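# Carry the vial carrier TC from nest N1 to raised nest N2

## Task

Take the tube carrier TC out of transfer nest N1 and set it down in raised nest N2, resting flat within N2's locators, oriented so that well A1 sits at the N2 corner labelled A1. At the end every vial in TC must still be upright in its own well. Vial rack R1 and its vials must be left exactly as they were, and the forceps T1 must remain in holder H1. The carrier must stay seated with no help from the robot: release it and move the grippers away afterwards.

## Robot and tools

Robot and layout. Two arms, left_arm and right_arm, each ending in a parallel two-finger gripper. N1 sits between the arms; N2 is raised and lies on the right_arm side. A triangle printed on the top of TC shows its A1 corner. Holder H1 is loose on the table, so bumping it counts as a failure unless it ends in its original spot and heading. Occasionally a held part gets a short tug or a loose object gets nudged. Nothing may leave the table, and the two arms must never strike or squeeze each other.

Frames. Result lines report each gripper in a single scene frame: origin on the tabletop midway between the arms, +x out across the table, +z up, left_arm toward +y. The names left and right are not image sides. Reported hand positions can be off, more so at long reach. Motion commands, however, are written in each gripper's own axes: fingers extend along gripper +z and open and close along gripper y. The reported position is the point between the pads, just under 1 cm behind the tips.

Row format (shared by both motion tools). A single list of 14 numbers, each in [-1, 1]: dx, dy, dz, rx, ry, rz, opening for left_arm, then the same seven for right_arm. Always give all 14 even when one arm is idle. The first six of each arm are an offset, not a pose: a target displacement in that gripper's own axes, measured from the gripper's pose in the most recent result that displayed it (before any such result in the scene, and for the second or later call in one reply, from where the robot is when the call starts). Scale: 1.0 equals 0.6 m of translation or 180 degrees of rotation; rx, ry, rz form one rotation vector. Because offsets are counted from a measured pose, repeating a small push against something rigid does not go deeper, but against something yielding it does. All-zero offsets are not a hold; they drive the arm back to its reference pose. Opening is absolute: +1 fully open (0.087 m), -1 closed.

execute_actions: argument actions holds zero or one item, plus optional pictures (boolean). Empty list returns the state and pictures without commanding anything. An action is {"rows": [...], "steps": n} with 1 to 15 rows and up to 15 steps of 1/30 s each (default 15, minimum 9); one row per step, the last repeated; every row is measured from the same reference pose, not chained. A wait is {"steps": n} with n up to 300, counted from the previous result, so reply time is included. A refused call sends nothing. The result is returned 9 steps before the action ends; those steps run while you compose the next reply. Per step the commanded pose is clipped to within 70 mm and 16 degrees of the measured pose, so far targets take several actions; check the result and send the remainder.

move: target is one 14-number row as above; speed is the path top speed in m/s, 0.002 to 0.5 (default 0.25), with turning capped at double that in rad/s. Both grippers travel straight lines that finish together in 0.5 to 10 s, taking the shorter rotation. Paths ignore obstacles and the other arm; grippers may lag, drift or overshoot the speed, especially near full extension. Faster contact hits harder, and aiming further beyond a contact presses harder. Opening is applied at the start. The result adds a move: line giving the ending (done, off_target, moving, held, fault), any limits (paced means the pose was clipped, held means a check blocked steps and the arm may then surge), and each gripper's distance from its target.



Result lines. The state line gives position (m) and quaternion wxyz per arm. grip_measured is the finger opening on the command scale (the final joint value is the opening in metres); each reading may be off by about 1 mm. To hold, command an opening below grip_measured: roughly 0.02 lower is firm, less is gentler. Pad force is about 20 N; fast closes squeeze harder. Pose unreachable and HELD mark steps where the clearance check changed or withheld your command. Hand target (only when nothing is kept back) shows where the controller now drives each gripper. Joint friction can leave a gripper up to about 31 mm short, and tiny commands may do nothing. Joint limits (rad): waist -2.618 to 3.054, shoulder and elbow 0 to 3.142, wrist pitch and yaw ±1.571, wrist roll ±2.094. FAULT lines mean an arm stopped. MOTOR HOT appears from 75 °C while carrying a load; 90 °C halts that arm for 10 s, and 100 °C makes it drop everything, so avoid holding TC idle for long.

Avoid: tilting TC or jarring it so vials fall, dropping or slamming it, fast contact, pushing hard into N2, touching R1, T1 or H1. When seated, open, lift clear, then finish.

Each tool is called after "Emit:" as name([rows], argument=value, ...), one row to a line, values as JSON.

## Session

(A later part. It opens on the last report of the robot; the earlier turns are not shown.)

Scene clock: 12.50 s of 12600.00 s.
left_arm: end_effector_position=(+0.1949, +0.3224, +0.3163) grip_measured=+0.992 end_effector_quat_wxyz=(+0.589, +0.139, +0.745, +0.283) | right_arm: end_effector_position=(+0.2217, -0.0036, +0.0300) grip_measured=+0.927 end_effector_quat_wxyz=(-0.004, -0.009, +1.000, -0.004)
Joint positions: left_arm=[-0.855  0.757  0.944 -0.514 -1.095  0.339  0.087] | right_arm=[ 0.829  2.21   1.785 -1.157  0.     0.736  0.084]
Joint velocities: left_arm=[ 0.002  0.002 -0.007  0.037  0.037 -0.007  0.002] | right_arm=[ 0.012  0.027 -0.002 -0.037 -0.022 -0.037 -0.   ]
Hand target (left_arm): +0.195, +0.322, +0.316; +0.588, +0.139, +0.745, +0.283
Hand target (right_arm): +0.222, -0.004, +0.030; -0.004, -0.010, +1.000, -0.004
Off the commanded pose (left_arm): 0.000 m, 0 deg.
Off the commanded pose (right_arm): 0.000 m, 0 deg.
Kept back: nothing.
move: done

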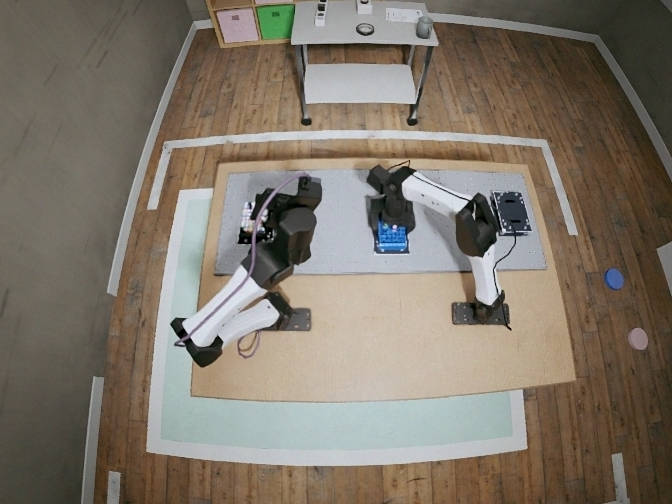

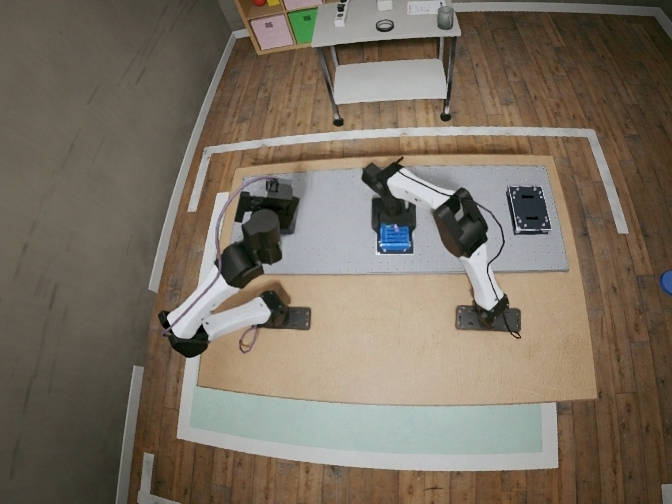

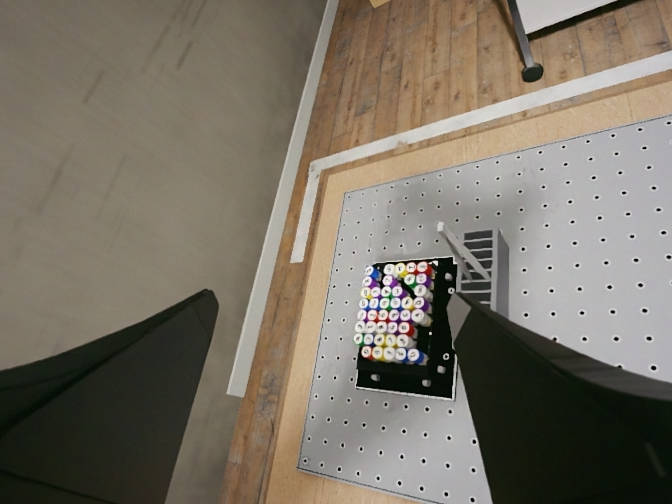

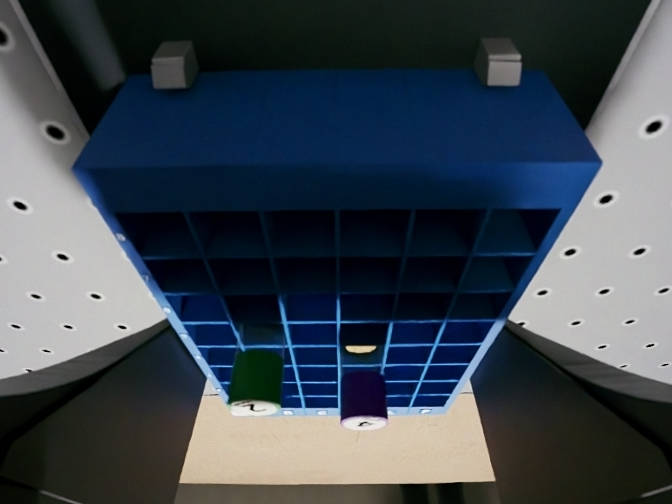

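Emit:
move(target=[0,0,0,0,0,0,1,0,0,-0.14,0,0,0,0.88], speed=0.07)

Emit:
move(target=[0,0,0,0,0,0,1,-0.09,-0.64,0,0,0,0,0.88], speed=0.15)

Scene clock: 14.50 s of 12600.00 s.
left_arm: end_effector_position=(+0.1949, +0.3224, +0.3165) grip_measured=+0.992 end_effector_quat_wxyz=(+0.589, +0.138, +0.745, +0.283) | right_arm: end_effector_position=(+0.2229, -0.0025, +0.1091) grip_measured=+0.927 end_effector_quat_wxyz=(-0.005, -0.009, +1.000, -0.005)
Joint positions: left_arm=[-0.855  0.757  0.944 -0.513 -1.095  0.339  0.087] | right_arm=[ 0.829  2.21   2.099 -1.474  0.     0.736  0.084]
Joint velocities: left_arm=[ 0.002 -0.002 -0.012  0.007 -0.022  0.007  0.   ] | right_arm=[-0.002 -0.007  0.007 -0.066 -0.007  0.007 -0.   ]
Hand target (left_arm): +0.195, +0.322, +0.316; +0.589, +0.138, +0.745, +0.283
Hand target (right_arm): +0.224, -0.002, +0.114; -0.004, -0.009, +1.000, -0.004
Off the commanded pose (left_arm): 0.000 m, 0 deg.
Off the commanded pose (right_arm): 0.005 m, 0 deg.
Kept back: nothing.
move: done

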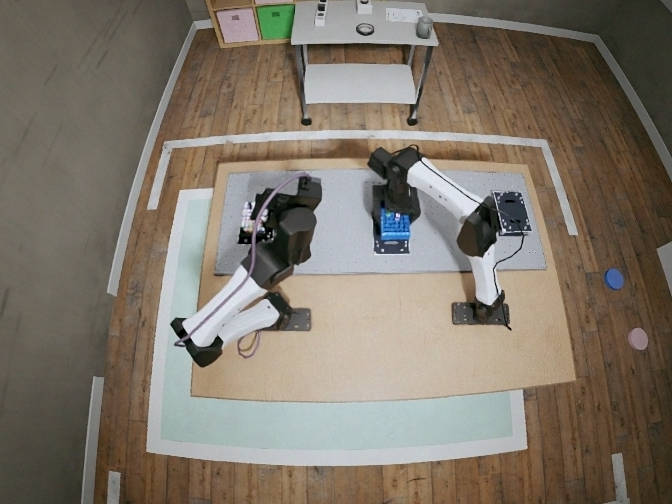

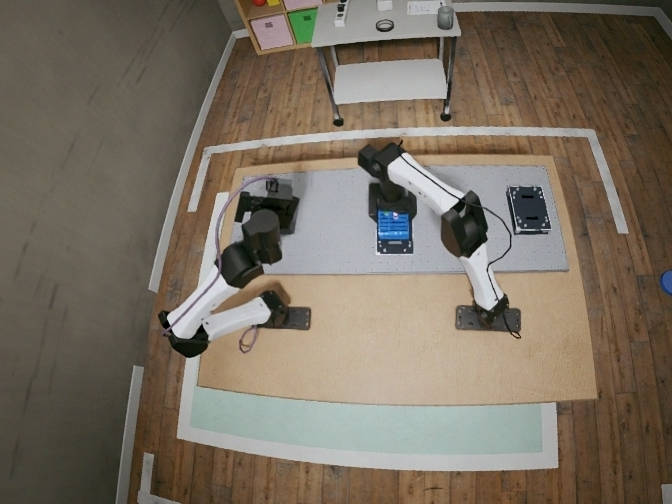

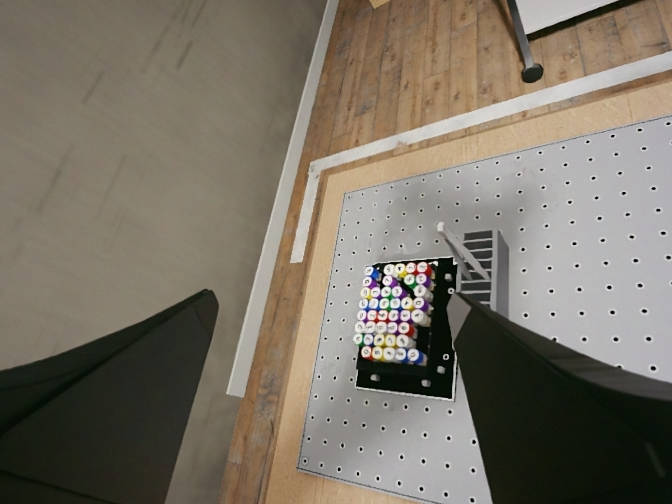

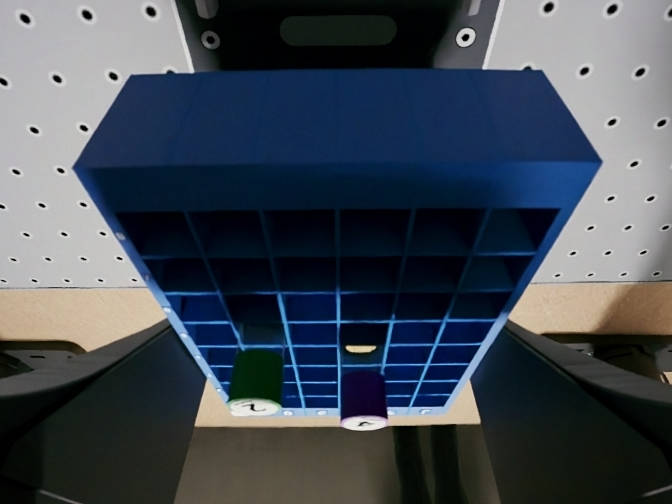

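Scene clock: 17.60 s of 12600.00 s.
left_arm: end_effector_position=(+0.1950, +0.3223, +0.3166) grip_measured=+0.992 end_effector_quat_wxyz=(+0.589, +0.138, +0.744, +0.282) | right_arm: end_effector_position=(+0.2794, -0.3863, +0.1105) grip_measured=+0.927 end_effector_quat_wxyz=(-0.001, -0.005, +1.000, -0.008)
Joint positions: left_arm=[-0.855  0.757  0.944 -0.511 -1.095  0.339  0.087] | right_arm=[-0.168  1.98   1.756 -1.346  0.016 -0.253  0.084]
Joint velocities: left_arm=[-0.017 -0.017 -0.007 -0.037  0.066 -0.022 -0.   ] | right_arm=[-0.012 -0.002  0.002 -0.037  0.007 -0.037 -0.001]
Hand target (left_arm): +0.195, +0.322, +0.317; +0.589, +0.138, +0.745, +0.283
Hand target (right_arm): +0.281, -0.388, +0.113; -0.005, -0.009, +1.000, -0.009
Off the commanded pose (left_arm): 0.000 m, 0 deg.
Off the commanded pose (right_arm): 0.005 m, 1 deg.
Kept back: nothing.
move: done

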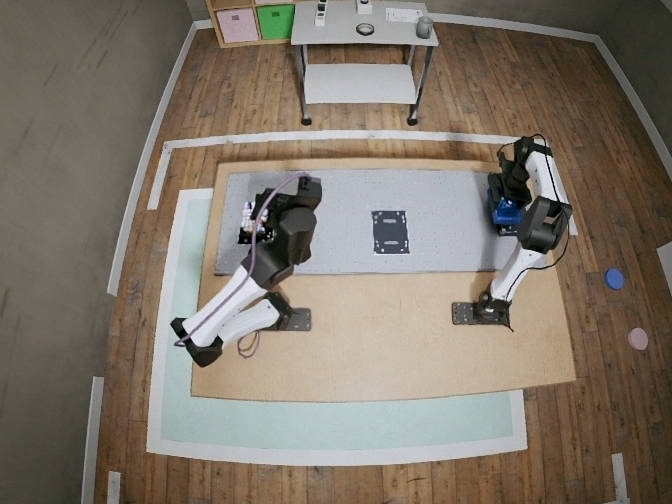

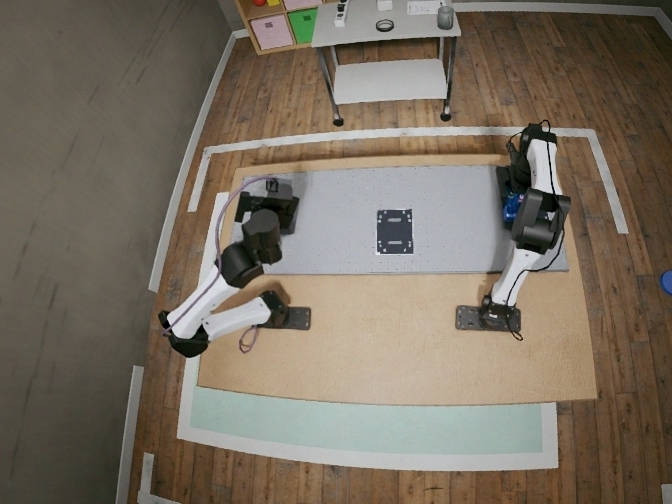

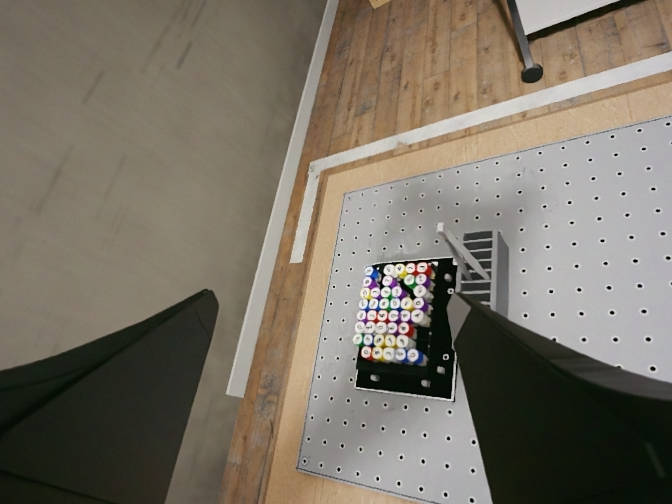

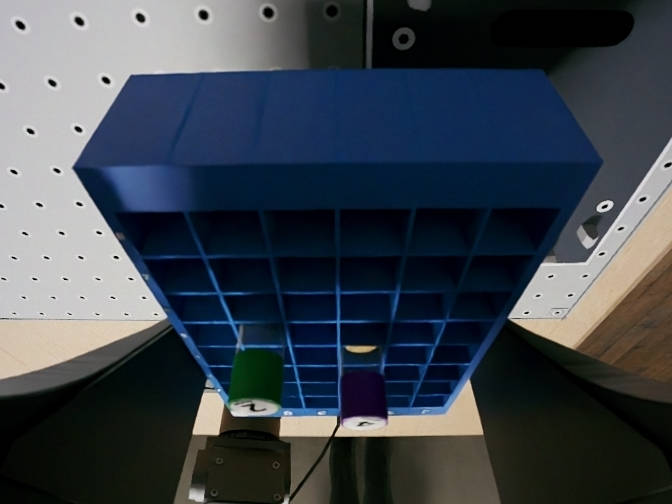

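Emit:
move(target=[0,0,0,0,0,0,1,0,-0.11,0.02,-0.005,0,0,0.88], speed=0.08)

Scene clock: 19.10 s of 12600.00 s.
left_arm: end_effector_position=(+0.1950, +0.3222, +0.3167) grip_measured=+0.992 end_effector_quat_wxyz=(+0.589, +0.138, +0.744, +0.282) | right_arm: end_effector_position=(+0.2738, -0.4500, +0.0983) grip_measured=+0.927 end_effector_quat_wxyz=(-0.009, -0.002, +1.000, -0.002)
Joint positions: left_arm=[-0.855  0.757  0.944 -0.511 -1.095  0.339  0.087] | right_arm=[-0.333  2.062  1.824 -1.347  0.011 -0.412  0.084]
Joint velocities: left_arm=[ 0.007  0.012  0.007 -0.007 -0.095 -0.037 -0.   ] | right_arm=[-0.002  0.007  0.007 -0.095  0.007 -0.051  0.001]
Hand target (left_arm): +0.195, +0.322, +0.317; +0.589, +0.138, +0.744, +0.282
Hand target (right_arm): +0.279, -0.452, +0.099; -0.002, -0.005, +1.000, -0.001
Off the commanded pose (left_arm): 0.000 m, 0 deg.
Off the commanded pose (right_arm): 0.007 m, 1 deg.
Kept back: nothing.
move: done

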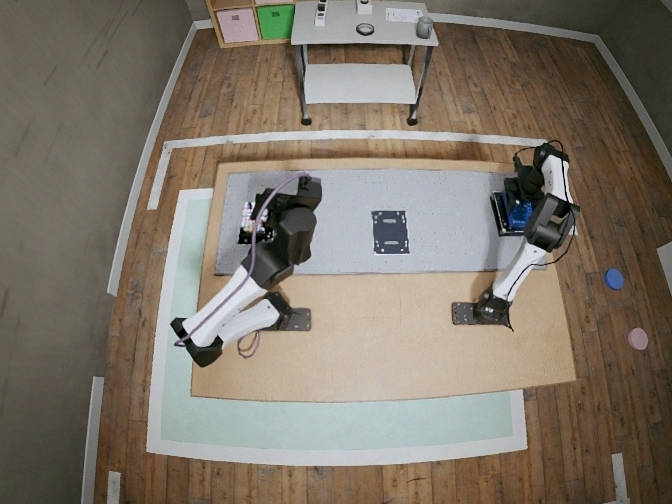

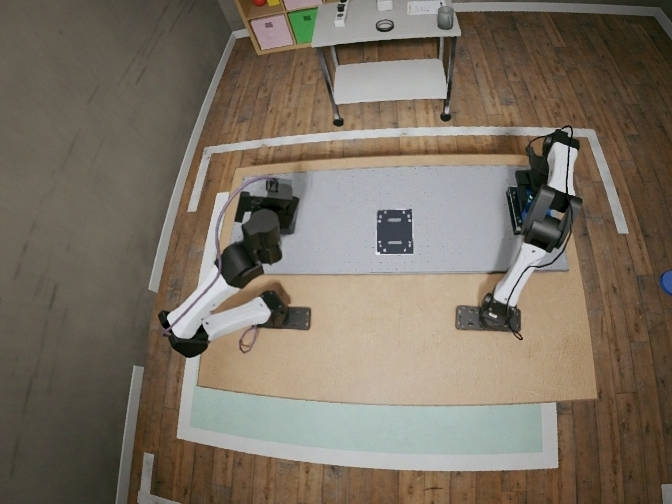

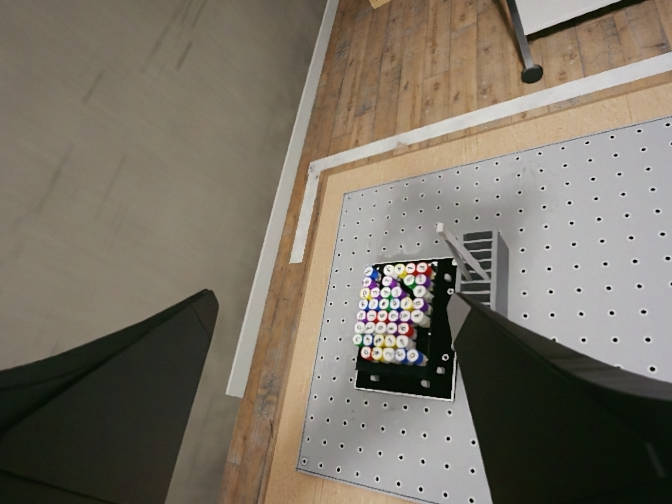

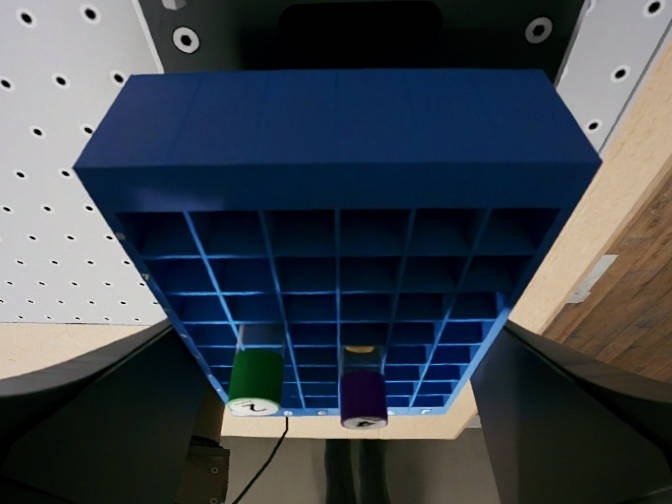

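Emit:
move(target=[0,0,0,0,0,0,1,-0.03,-0.011,0.02,0,-0.006,-0.009,0.88], speed=0.04)

Scene clock: 20.33 s of 12600.00 s.
left_arm: end_effector_position=(+0.1951, +0.3222, +0.3169) grip_measured=+0.992 end_effector_quat_wxyz=(+0.590, +0.137, +0.744, +0.282) | right_arm: end_effector_position=(+0.2830, -0.4547, +0.0856) grip_measured=+0.927 end_effector_quat_wxyz=(-0.011, -0.013, +1.000, -0.001)
Joint positions: left_arm=[-0.855  0.757  0.944 -0.51  -1.095  0.339  0.087] | right_arm=[-0.333  2.11   1.847 -1.326  0.01  -0.433  0.084]
Joint velocities: left_arm=[-0.007 -0.002 -0.007 -0.007  0.037  0.037 -0.001] | right_arm=[ 0.002 -0.007 -0.007  0.051  0.007 -0.037 -0.   ]
Hand target (left_arm): +0.195, +0.322, +0.317; +0.589, +0.138, +0.744, +0.282
Hand target (right_arm): +0.292, -0.457, +0.086; +0.001, -0.017, +1.000, -0.002
Off the commanded pose (left_arm): 0.000 m, 0 deg.
Off the commanded pose (right_arm): 0.009 m, 1 deg.
Kept back: nothing.
move: done

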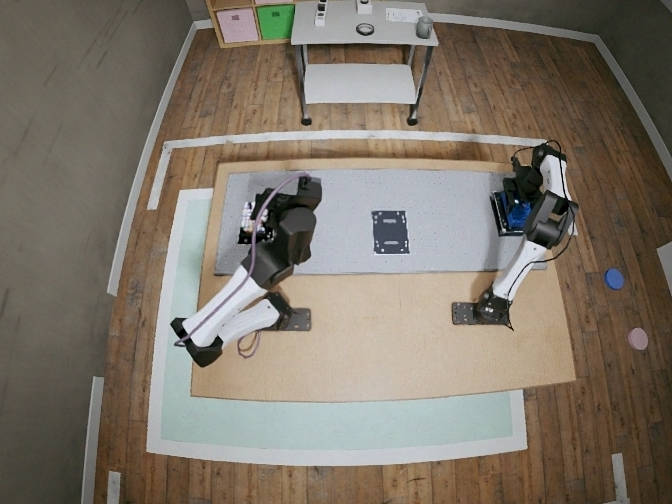

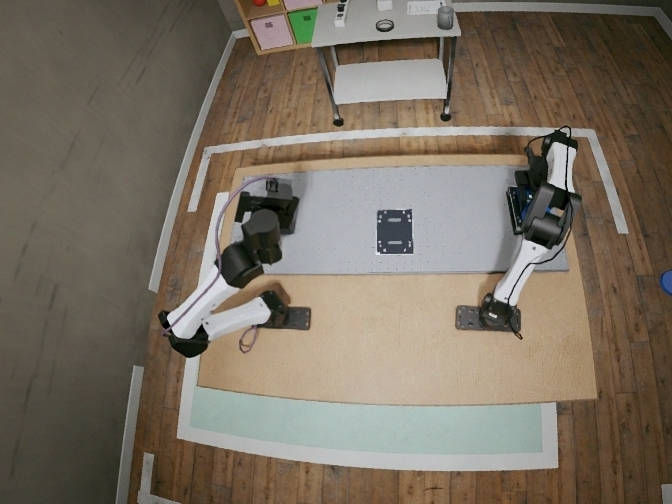

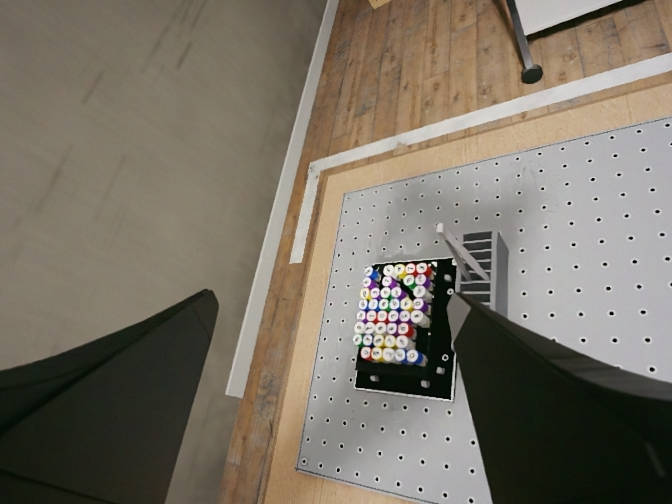

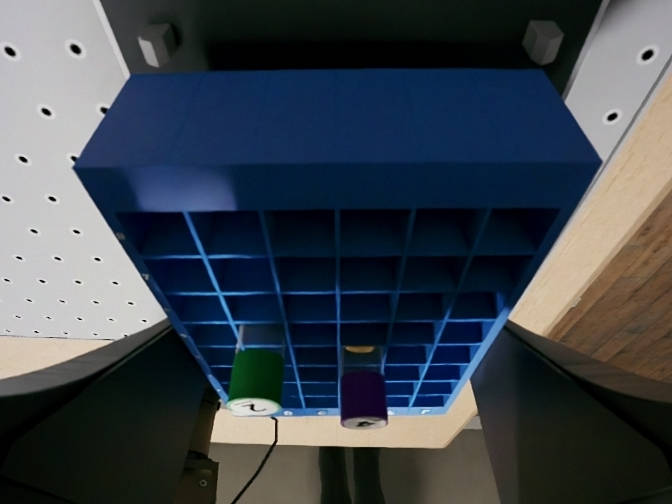

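Emit:
move(target=[0,0,0,0,0,0,1,-0.035,-0.007,0,0,-0.007,-0.004,0.88], speed=0.04)

Scene clock: 21.40 s of 12600.00 s.
left_arm: end_effector_position=(+0.1952, +0.3221, +0.3170) grip_measured=+0.992 end_effector_quat_wxyz=(+0.590, +0.137, +0.744, +0.282) | right_arm: end_effector_position=(+0.3009, -0.4621, +0.0836) grip_measured=+0.927 end_effector_quat_wxyz=(+0.002, -0.013, +1.000, -0.006)
Joint positions: left_arm=[-0.855  0.757  0.944 -0.508 -1.095  0.339  0.087] | right_arm=[-0.333  2.167  1.932 -1.328  0.009 -0.433  0.084]
Joint velocities: left_arm=[-0.002  0.007 -0.022 -0.022 -0.081 -0.022 -0.   ] | right_arm=[-0.002 -0.007  0.007 -0.066 -0.007 -0.007 -0.   ]
Hand target (left_arm): +0.195, +0.322, +0.317; +0.590, +0.137, +0.744, +0.282
Hand target (right_arm): +0.304, -0.459, +0.085; +0.000, -0.019, +1.000, -0.001
Off the commanded pose (left_arm): 0.000 m, 0 deg.
Off the commanded pose (right_arm): 0.005 m, 1 deg.
Kept back: nothing.
move: done

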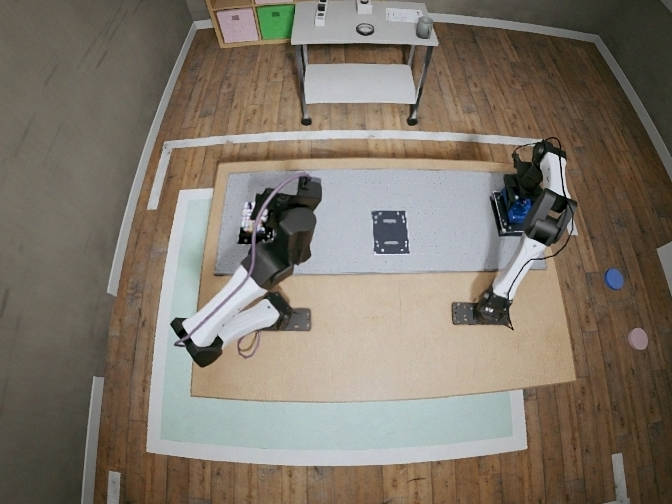

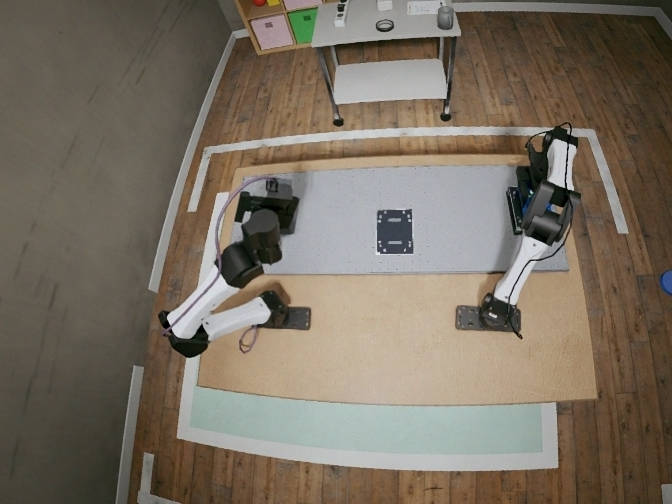

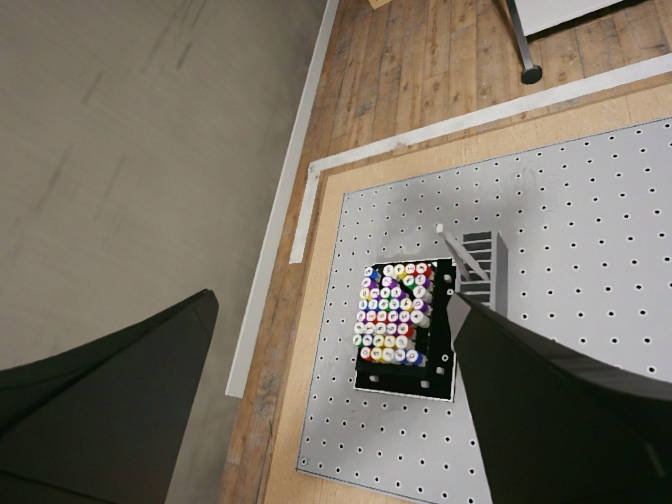

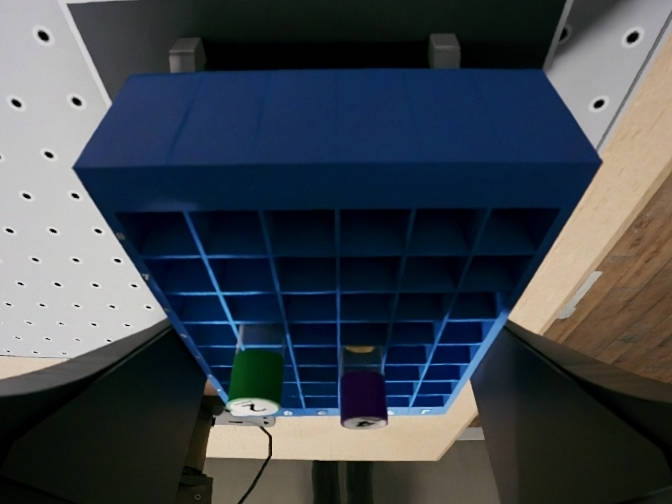

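Emit:
move(target=[0,0,0,0,0,0,1,0.013,0.013,0.02,-0.003,0,-0.005,0.88], speed=0.03)

Scene clock: 22.50 s of 12600.00 s.
left_arm: end_effector_position=(+0.1952, +0.3220, +0.3171) grip_measured=+0.992 end_effector_quat_wxyz=(+0.590, +0.137, +0.744, +0.281) | right_arm: end_effector_position=(+0.2923, -0.4574, +0.0649) grip_measured=+0.927 end_effector_quat_wxyz=(-0.010, -0.016, +1.000, +0.002)
Joint positions: left_arm=[-0.855  0.757  0.944 -0.508 -1.095  0.339  0.087] | right_arm=[-0.332  2.156  1.837 -1.27   0.004 -0.438  0.084]
Joint velocities: left_arm=[-0.012 -0.007  0.007  0.022 -0.066  0.007 -0.   ] | right_arm=[ 0.002  0.007 -0.027 -0.139 -0.007 -0.007  0.001]
Hand target (left_arm): +0.195, +0.322, +0.317; +0.590, +0.137, +0.744, +0.282
Hand target (right_arm): +0.293, -0.455, +0.072; +0.001, -0.021, +1.000, -0.001
Off the commanded pose (left_arm): 0.000 m, 0 deg.
Off the commanded pose (right_arm): 0.007 m, 1 deg.
Kept back: nothing.
move: done

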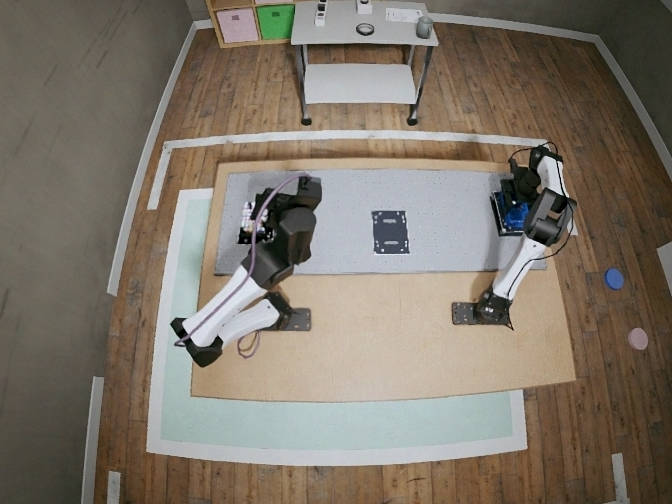

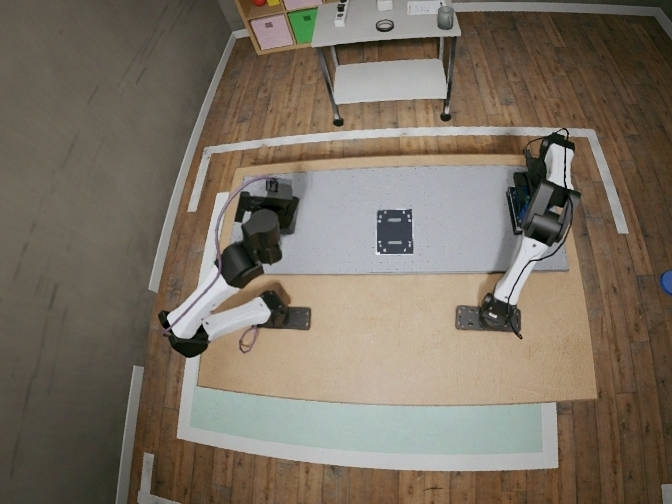

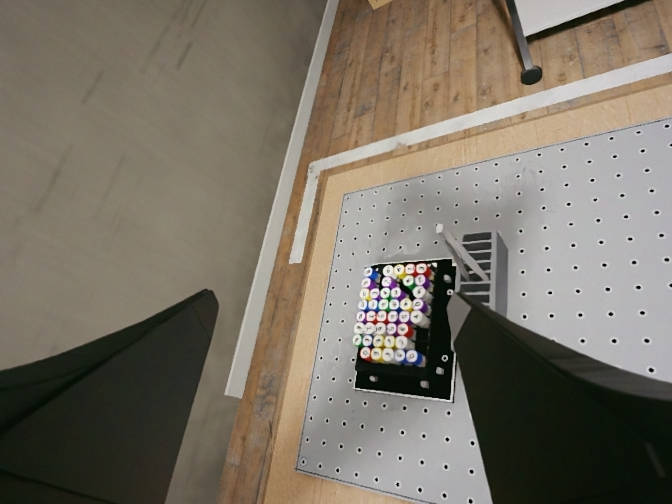

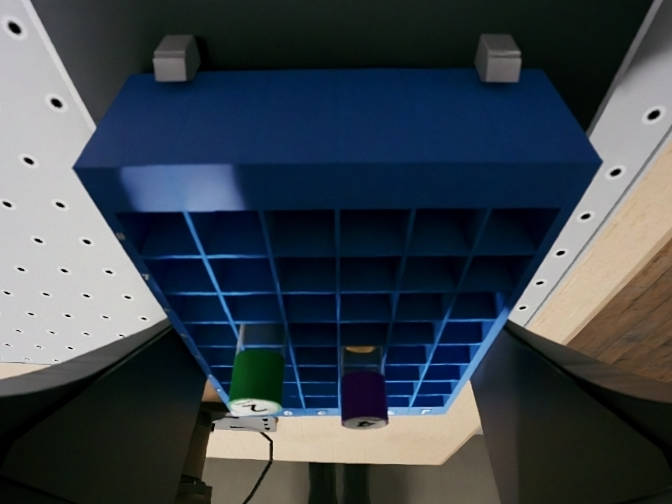

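Nearly seated.

Emit:
move(target=[0,0,0,0,0,0,1,0,0,0.012,0,-0.004,0,0.88], speed=0.02)

Emit:
move(target=[0,0,0,0,0,0,1,0,0,0,0,0,0,1])

Emit:
move(target=[0,0,0,0,0,0,1,0,0,-0.06,0,0,0,1], speed=0.04)

Emit:
move(target=[0,0,0,0,0,0,1,0,0.03,-0.16,0,0,0,1], speed=0.15)

Scene clock: 23.60 s of 12600.00 s.
left_arm: end_effector_position=(+0.1953, +0.3220, +0.3172) grip_measured=+0.992 end_effector_quat_wxyz=(+0.591, +0.136, +0.744, +0.281) | right_arm: end_effector_position=(+0.2928, -0.4577, +0.0631) grip_measured=+0.927 end_effector_quat_wxyz=(-0.008, -0.016, +1.000, +0.001)
Joint positions: left_arm=[-0.855  0.757  0.944 -0.506 -1.095  0.339  0.087] | right_arm=[-0.332  2.156  1.83  -1.261  0.004 -0.438  0.084]
Joint velocities: left_arm=[ 0.007 -0.017 -0.012  0.037  0.007  0.022 -0.   ] | right_arm=[-0.012 -0.012 -0.017  0.022  0.007  0.022 -0.   ]
Hand target (left_arm): +0.195, +0.322, +0.317; +0.590, +0.137, +0.744, +0.281
Hand target (right_arm): +0.292, -0.457, +0.058; -0.004, -0.016, +1.000, +0.002
Off the commanded pose (left_arm): 0.000 m, 0 deg.
Off the commanded pose (right_arm): 0.005 m, 1 deg.
Kept back: nothing.
move: done

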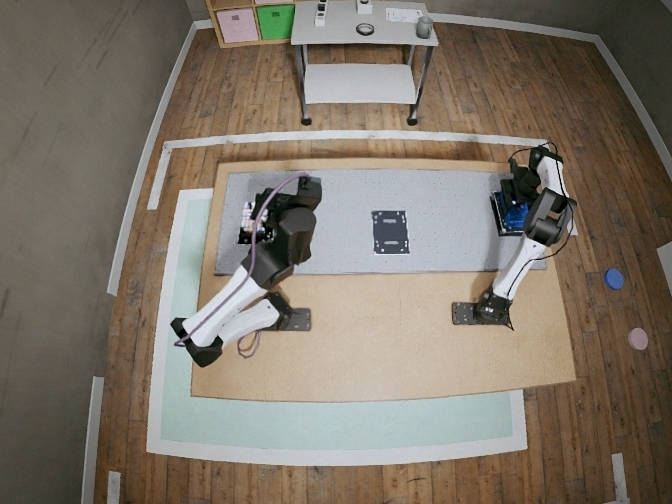

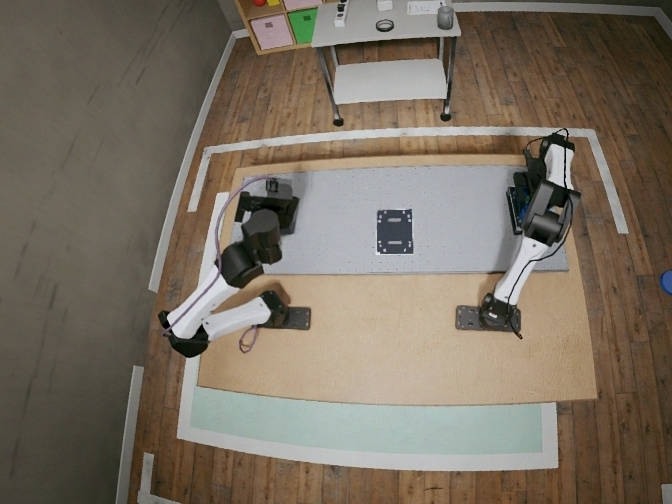

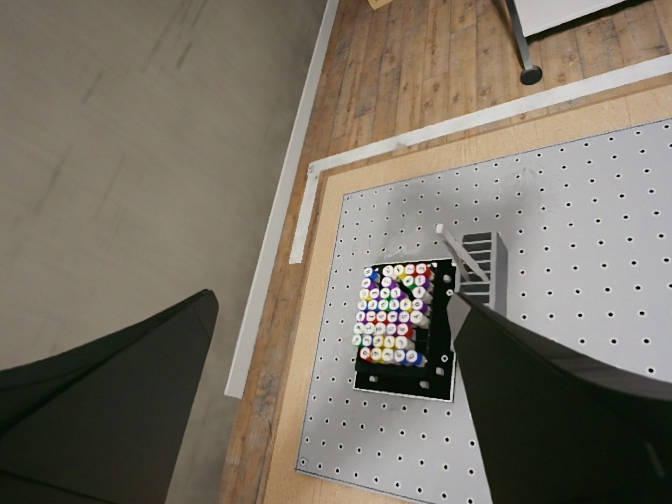

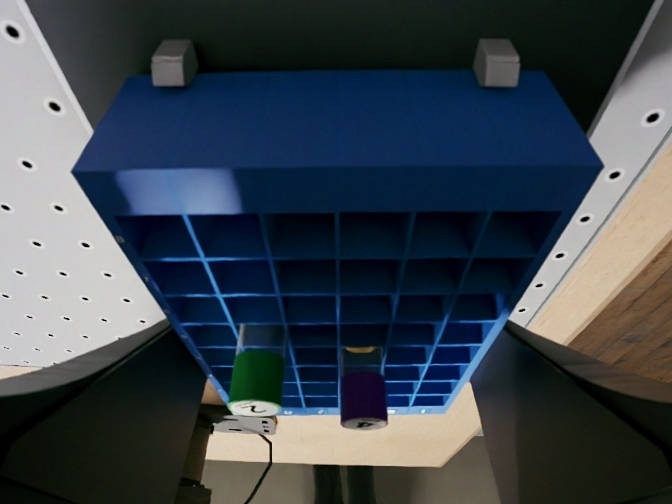

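Scene clock: 24.10 s of 12600.00 s.
left_arm: end_effector_position=(+0.1953, +0.3219, +0.3173) grip_measured=+0.992 end_effector_quat_wxyz=(+0.591, +0.136, +0.744, +0.281) | right_arm: end_effector_position=(+0.2928, -0.4577, +0.0631) grip_measured=+0.982 end_effector_quat_wxyz=(-0.008, -0.016, +1.000, +0.001)
Joint positions: left_arm=[-0.855  0.757  0.944 -0.506 -1.095  0.339  0.087] | right_arm=[-0.332  2.156  1.83  -1.261  0.004 -0.438  0.087]
Joint velocities: left_arm=[-0.007 -0.002 -0.007  0.037 -0.066  0.022 -0.002] | right_arm=[-0.002  0.007  0.027  0.007 -0.007  0.007 -0.001]
Hand target (left_arm): +0.195, +0.322, +0.317; +0.591, +0.136, +0.744, +0.281
Hand target (right_arm): +0.293, -0.458, +0.063; -0.008, -0.016, +1.000, +0.001
Off the commanded pose (left_arm): 0.000 m, 0 deg.
Off the commanded pose (right_arm): 0.000 m, 0 deg.
Kept back: nothing.
move: done

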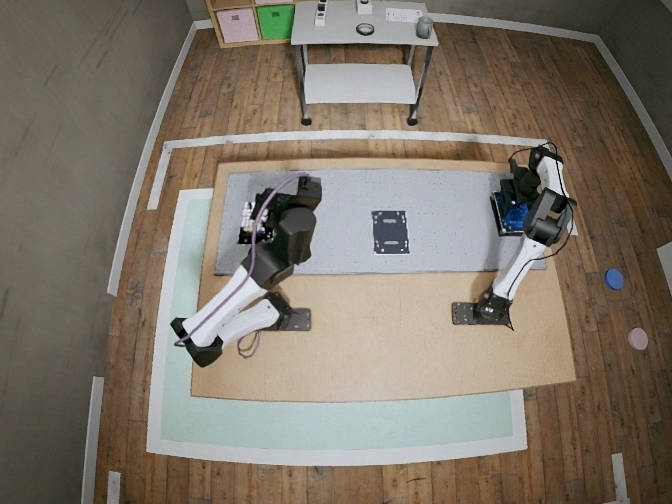

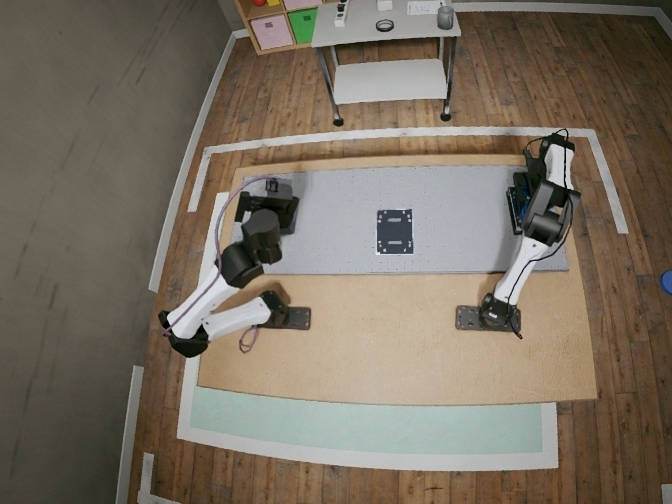

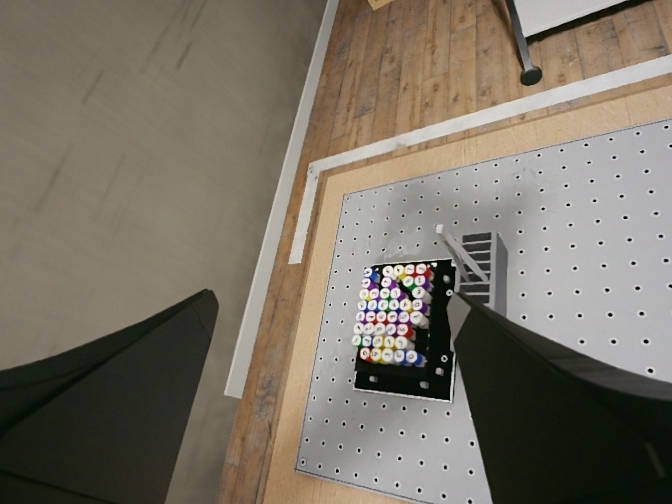

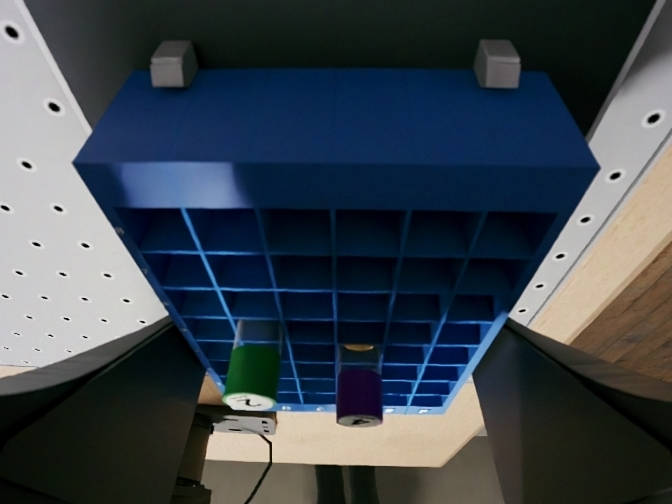

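Scene clock: 25.43 s of 12600.00 s.
left_arm: end_effector_position=(+0.1954, +0.3219, +0.3175) grip_measured=+0.992 end_effector_quat_wxyz=(+0.591, +0.136, +0.744, +0.281) | right_arm: end_effector_position=(+0.2929, -0.4577, +0.0949) grip_measured=+0.982 end_effector_quat_wxyz=(-0.009, -0.016, +1.000, +0.002)
Joint positions: left_arm=[-0.855  0.757  0.944 -0.505 -1.095  0.339  0.087] | right_arm=[-0.332  2.156  1.956 -1.389  0.004 -0.438  0.087]
Joint velocities: left_arm=[ 0.012 -0.017 -0.007  0.037 -0.037  0.022  0.   ] | right_arm=[-0.017  0.002  0.007 -0.051 -0.007 -0.007 -0.   ]
Hand target (left_arm): +0.195, +0.322, +0.317; +0.591, +0.136, +0.744, +0.281
Hand target (right_arm): +0.294, -0.458, +0.099; -0.008, -0.016, +1.000, +0.001
Off the commanded pose (left_arm): 0.000 m, 0 deg.
Off the commanded pose (right_arm): 0.004 m, 0 deg.
Kept back: nothing.
move: done

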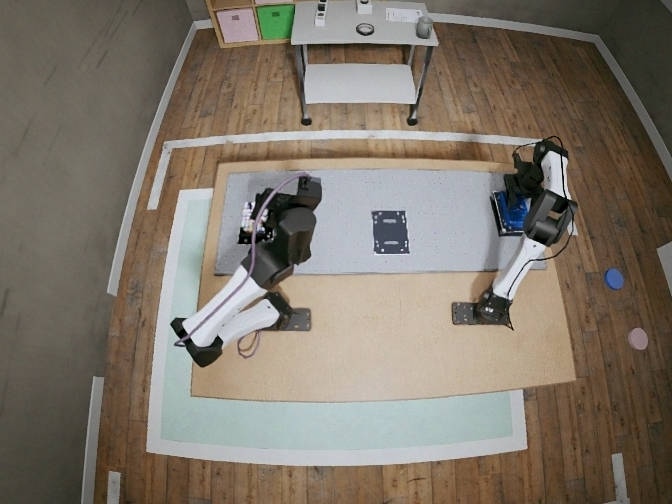

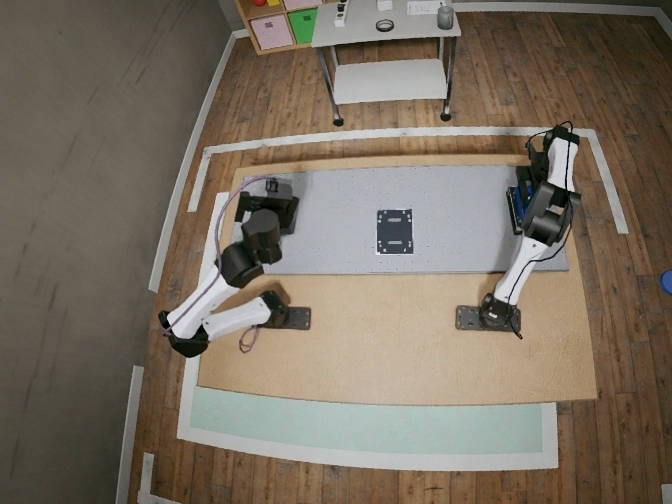

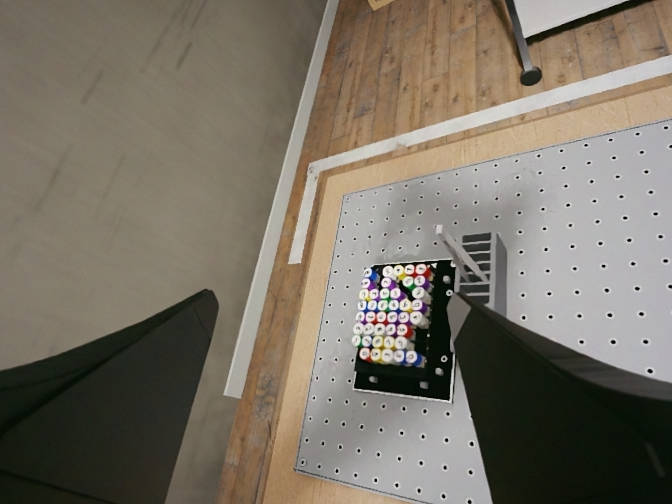

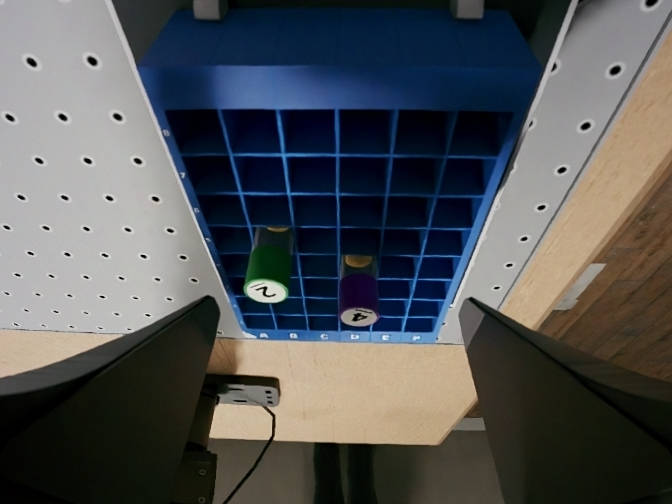

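Scene clock: 26.50 s of 12600.00 s.
left_arm: end_effector_position=(+0.1954, +0.3218, +0.3176) grip_measured=+0.992 end_effector_quat_wxyz=(+0.591, +0.135, +0.744, +0.280) | right_arm: end_effector_position=(+0.2962, -0.4428, +0.1845) grip_measured=+0.982 end_effector_quat_wxyz=(+0.065, -0.018, +0.997, -0.029)
Joint positions: left_arm=[-0.855  0.757  0.944 -0.504 -1.095  0.339  0.087] | right_arm=[-0.295  2.034  2.147 -1.541  0.004 -0.407  0.087]
Joint velocities: left_arm=[-0.007  0.002 -0.012 -0.081 -0.007 -0.051  0.001] | right_arm=[-0.007  0.017 -0.027 -0.007  0.066  0.007 -0.001]
Hand target (left_arm): +0.195, +0.322, +0.317; +0.591, +0.136, +0.744, +0.281
Hand target (right_arm): +0.295, -0.441, +0.191; +0.068, -0.018, +0.997, -0.033
Off the commanded pose (left_arm): 0.000 m, 0 deg.
Off the commanded pose (right_arm): 0.007 m, 9 deg.
joint sent to its limit (right arm) — the command would take joint 4 (wrist pitch) past its lower limit, so that joint was sent only as far as its limit.
Kept back: nothing.
move: off_target (right_arm)

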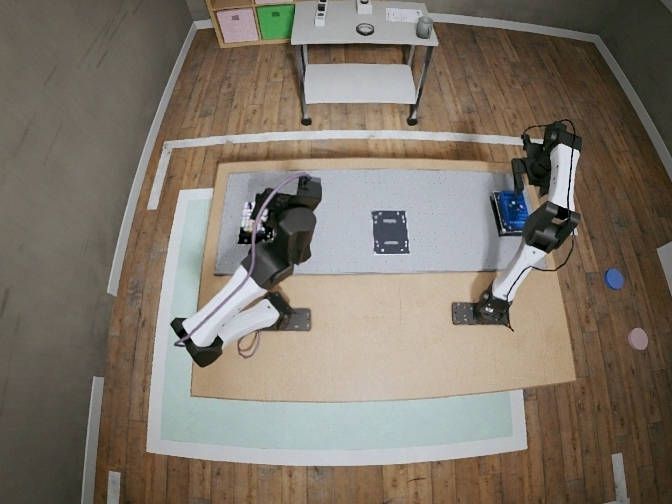

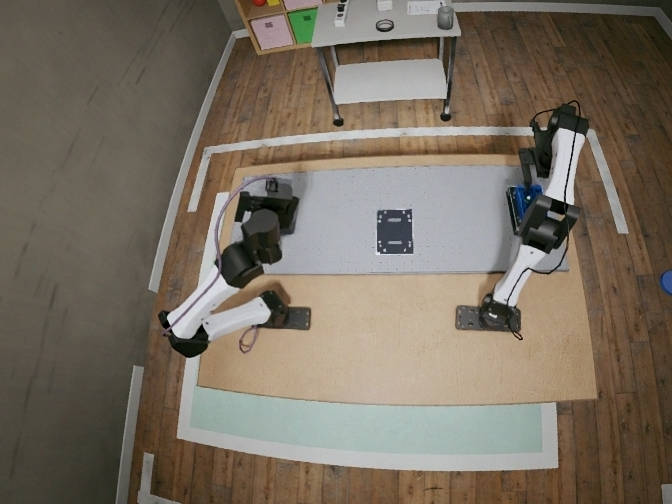

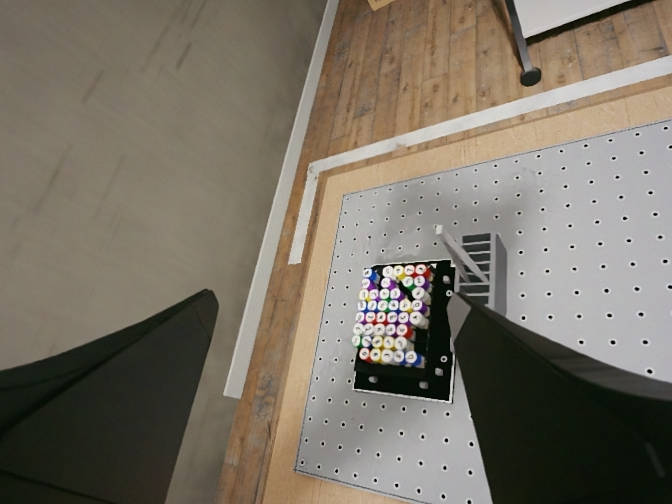

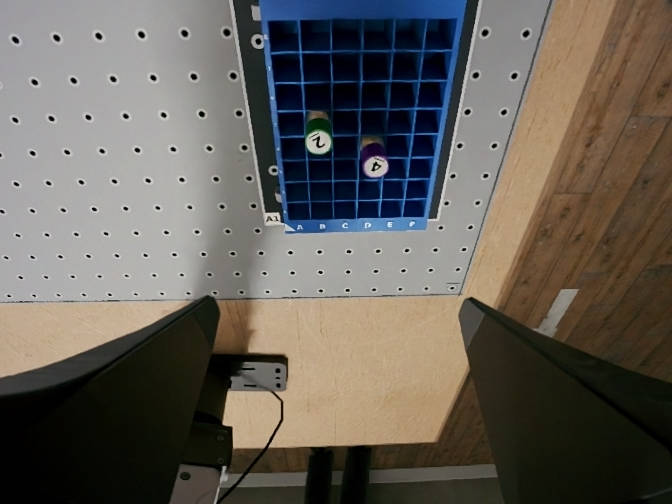

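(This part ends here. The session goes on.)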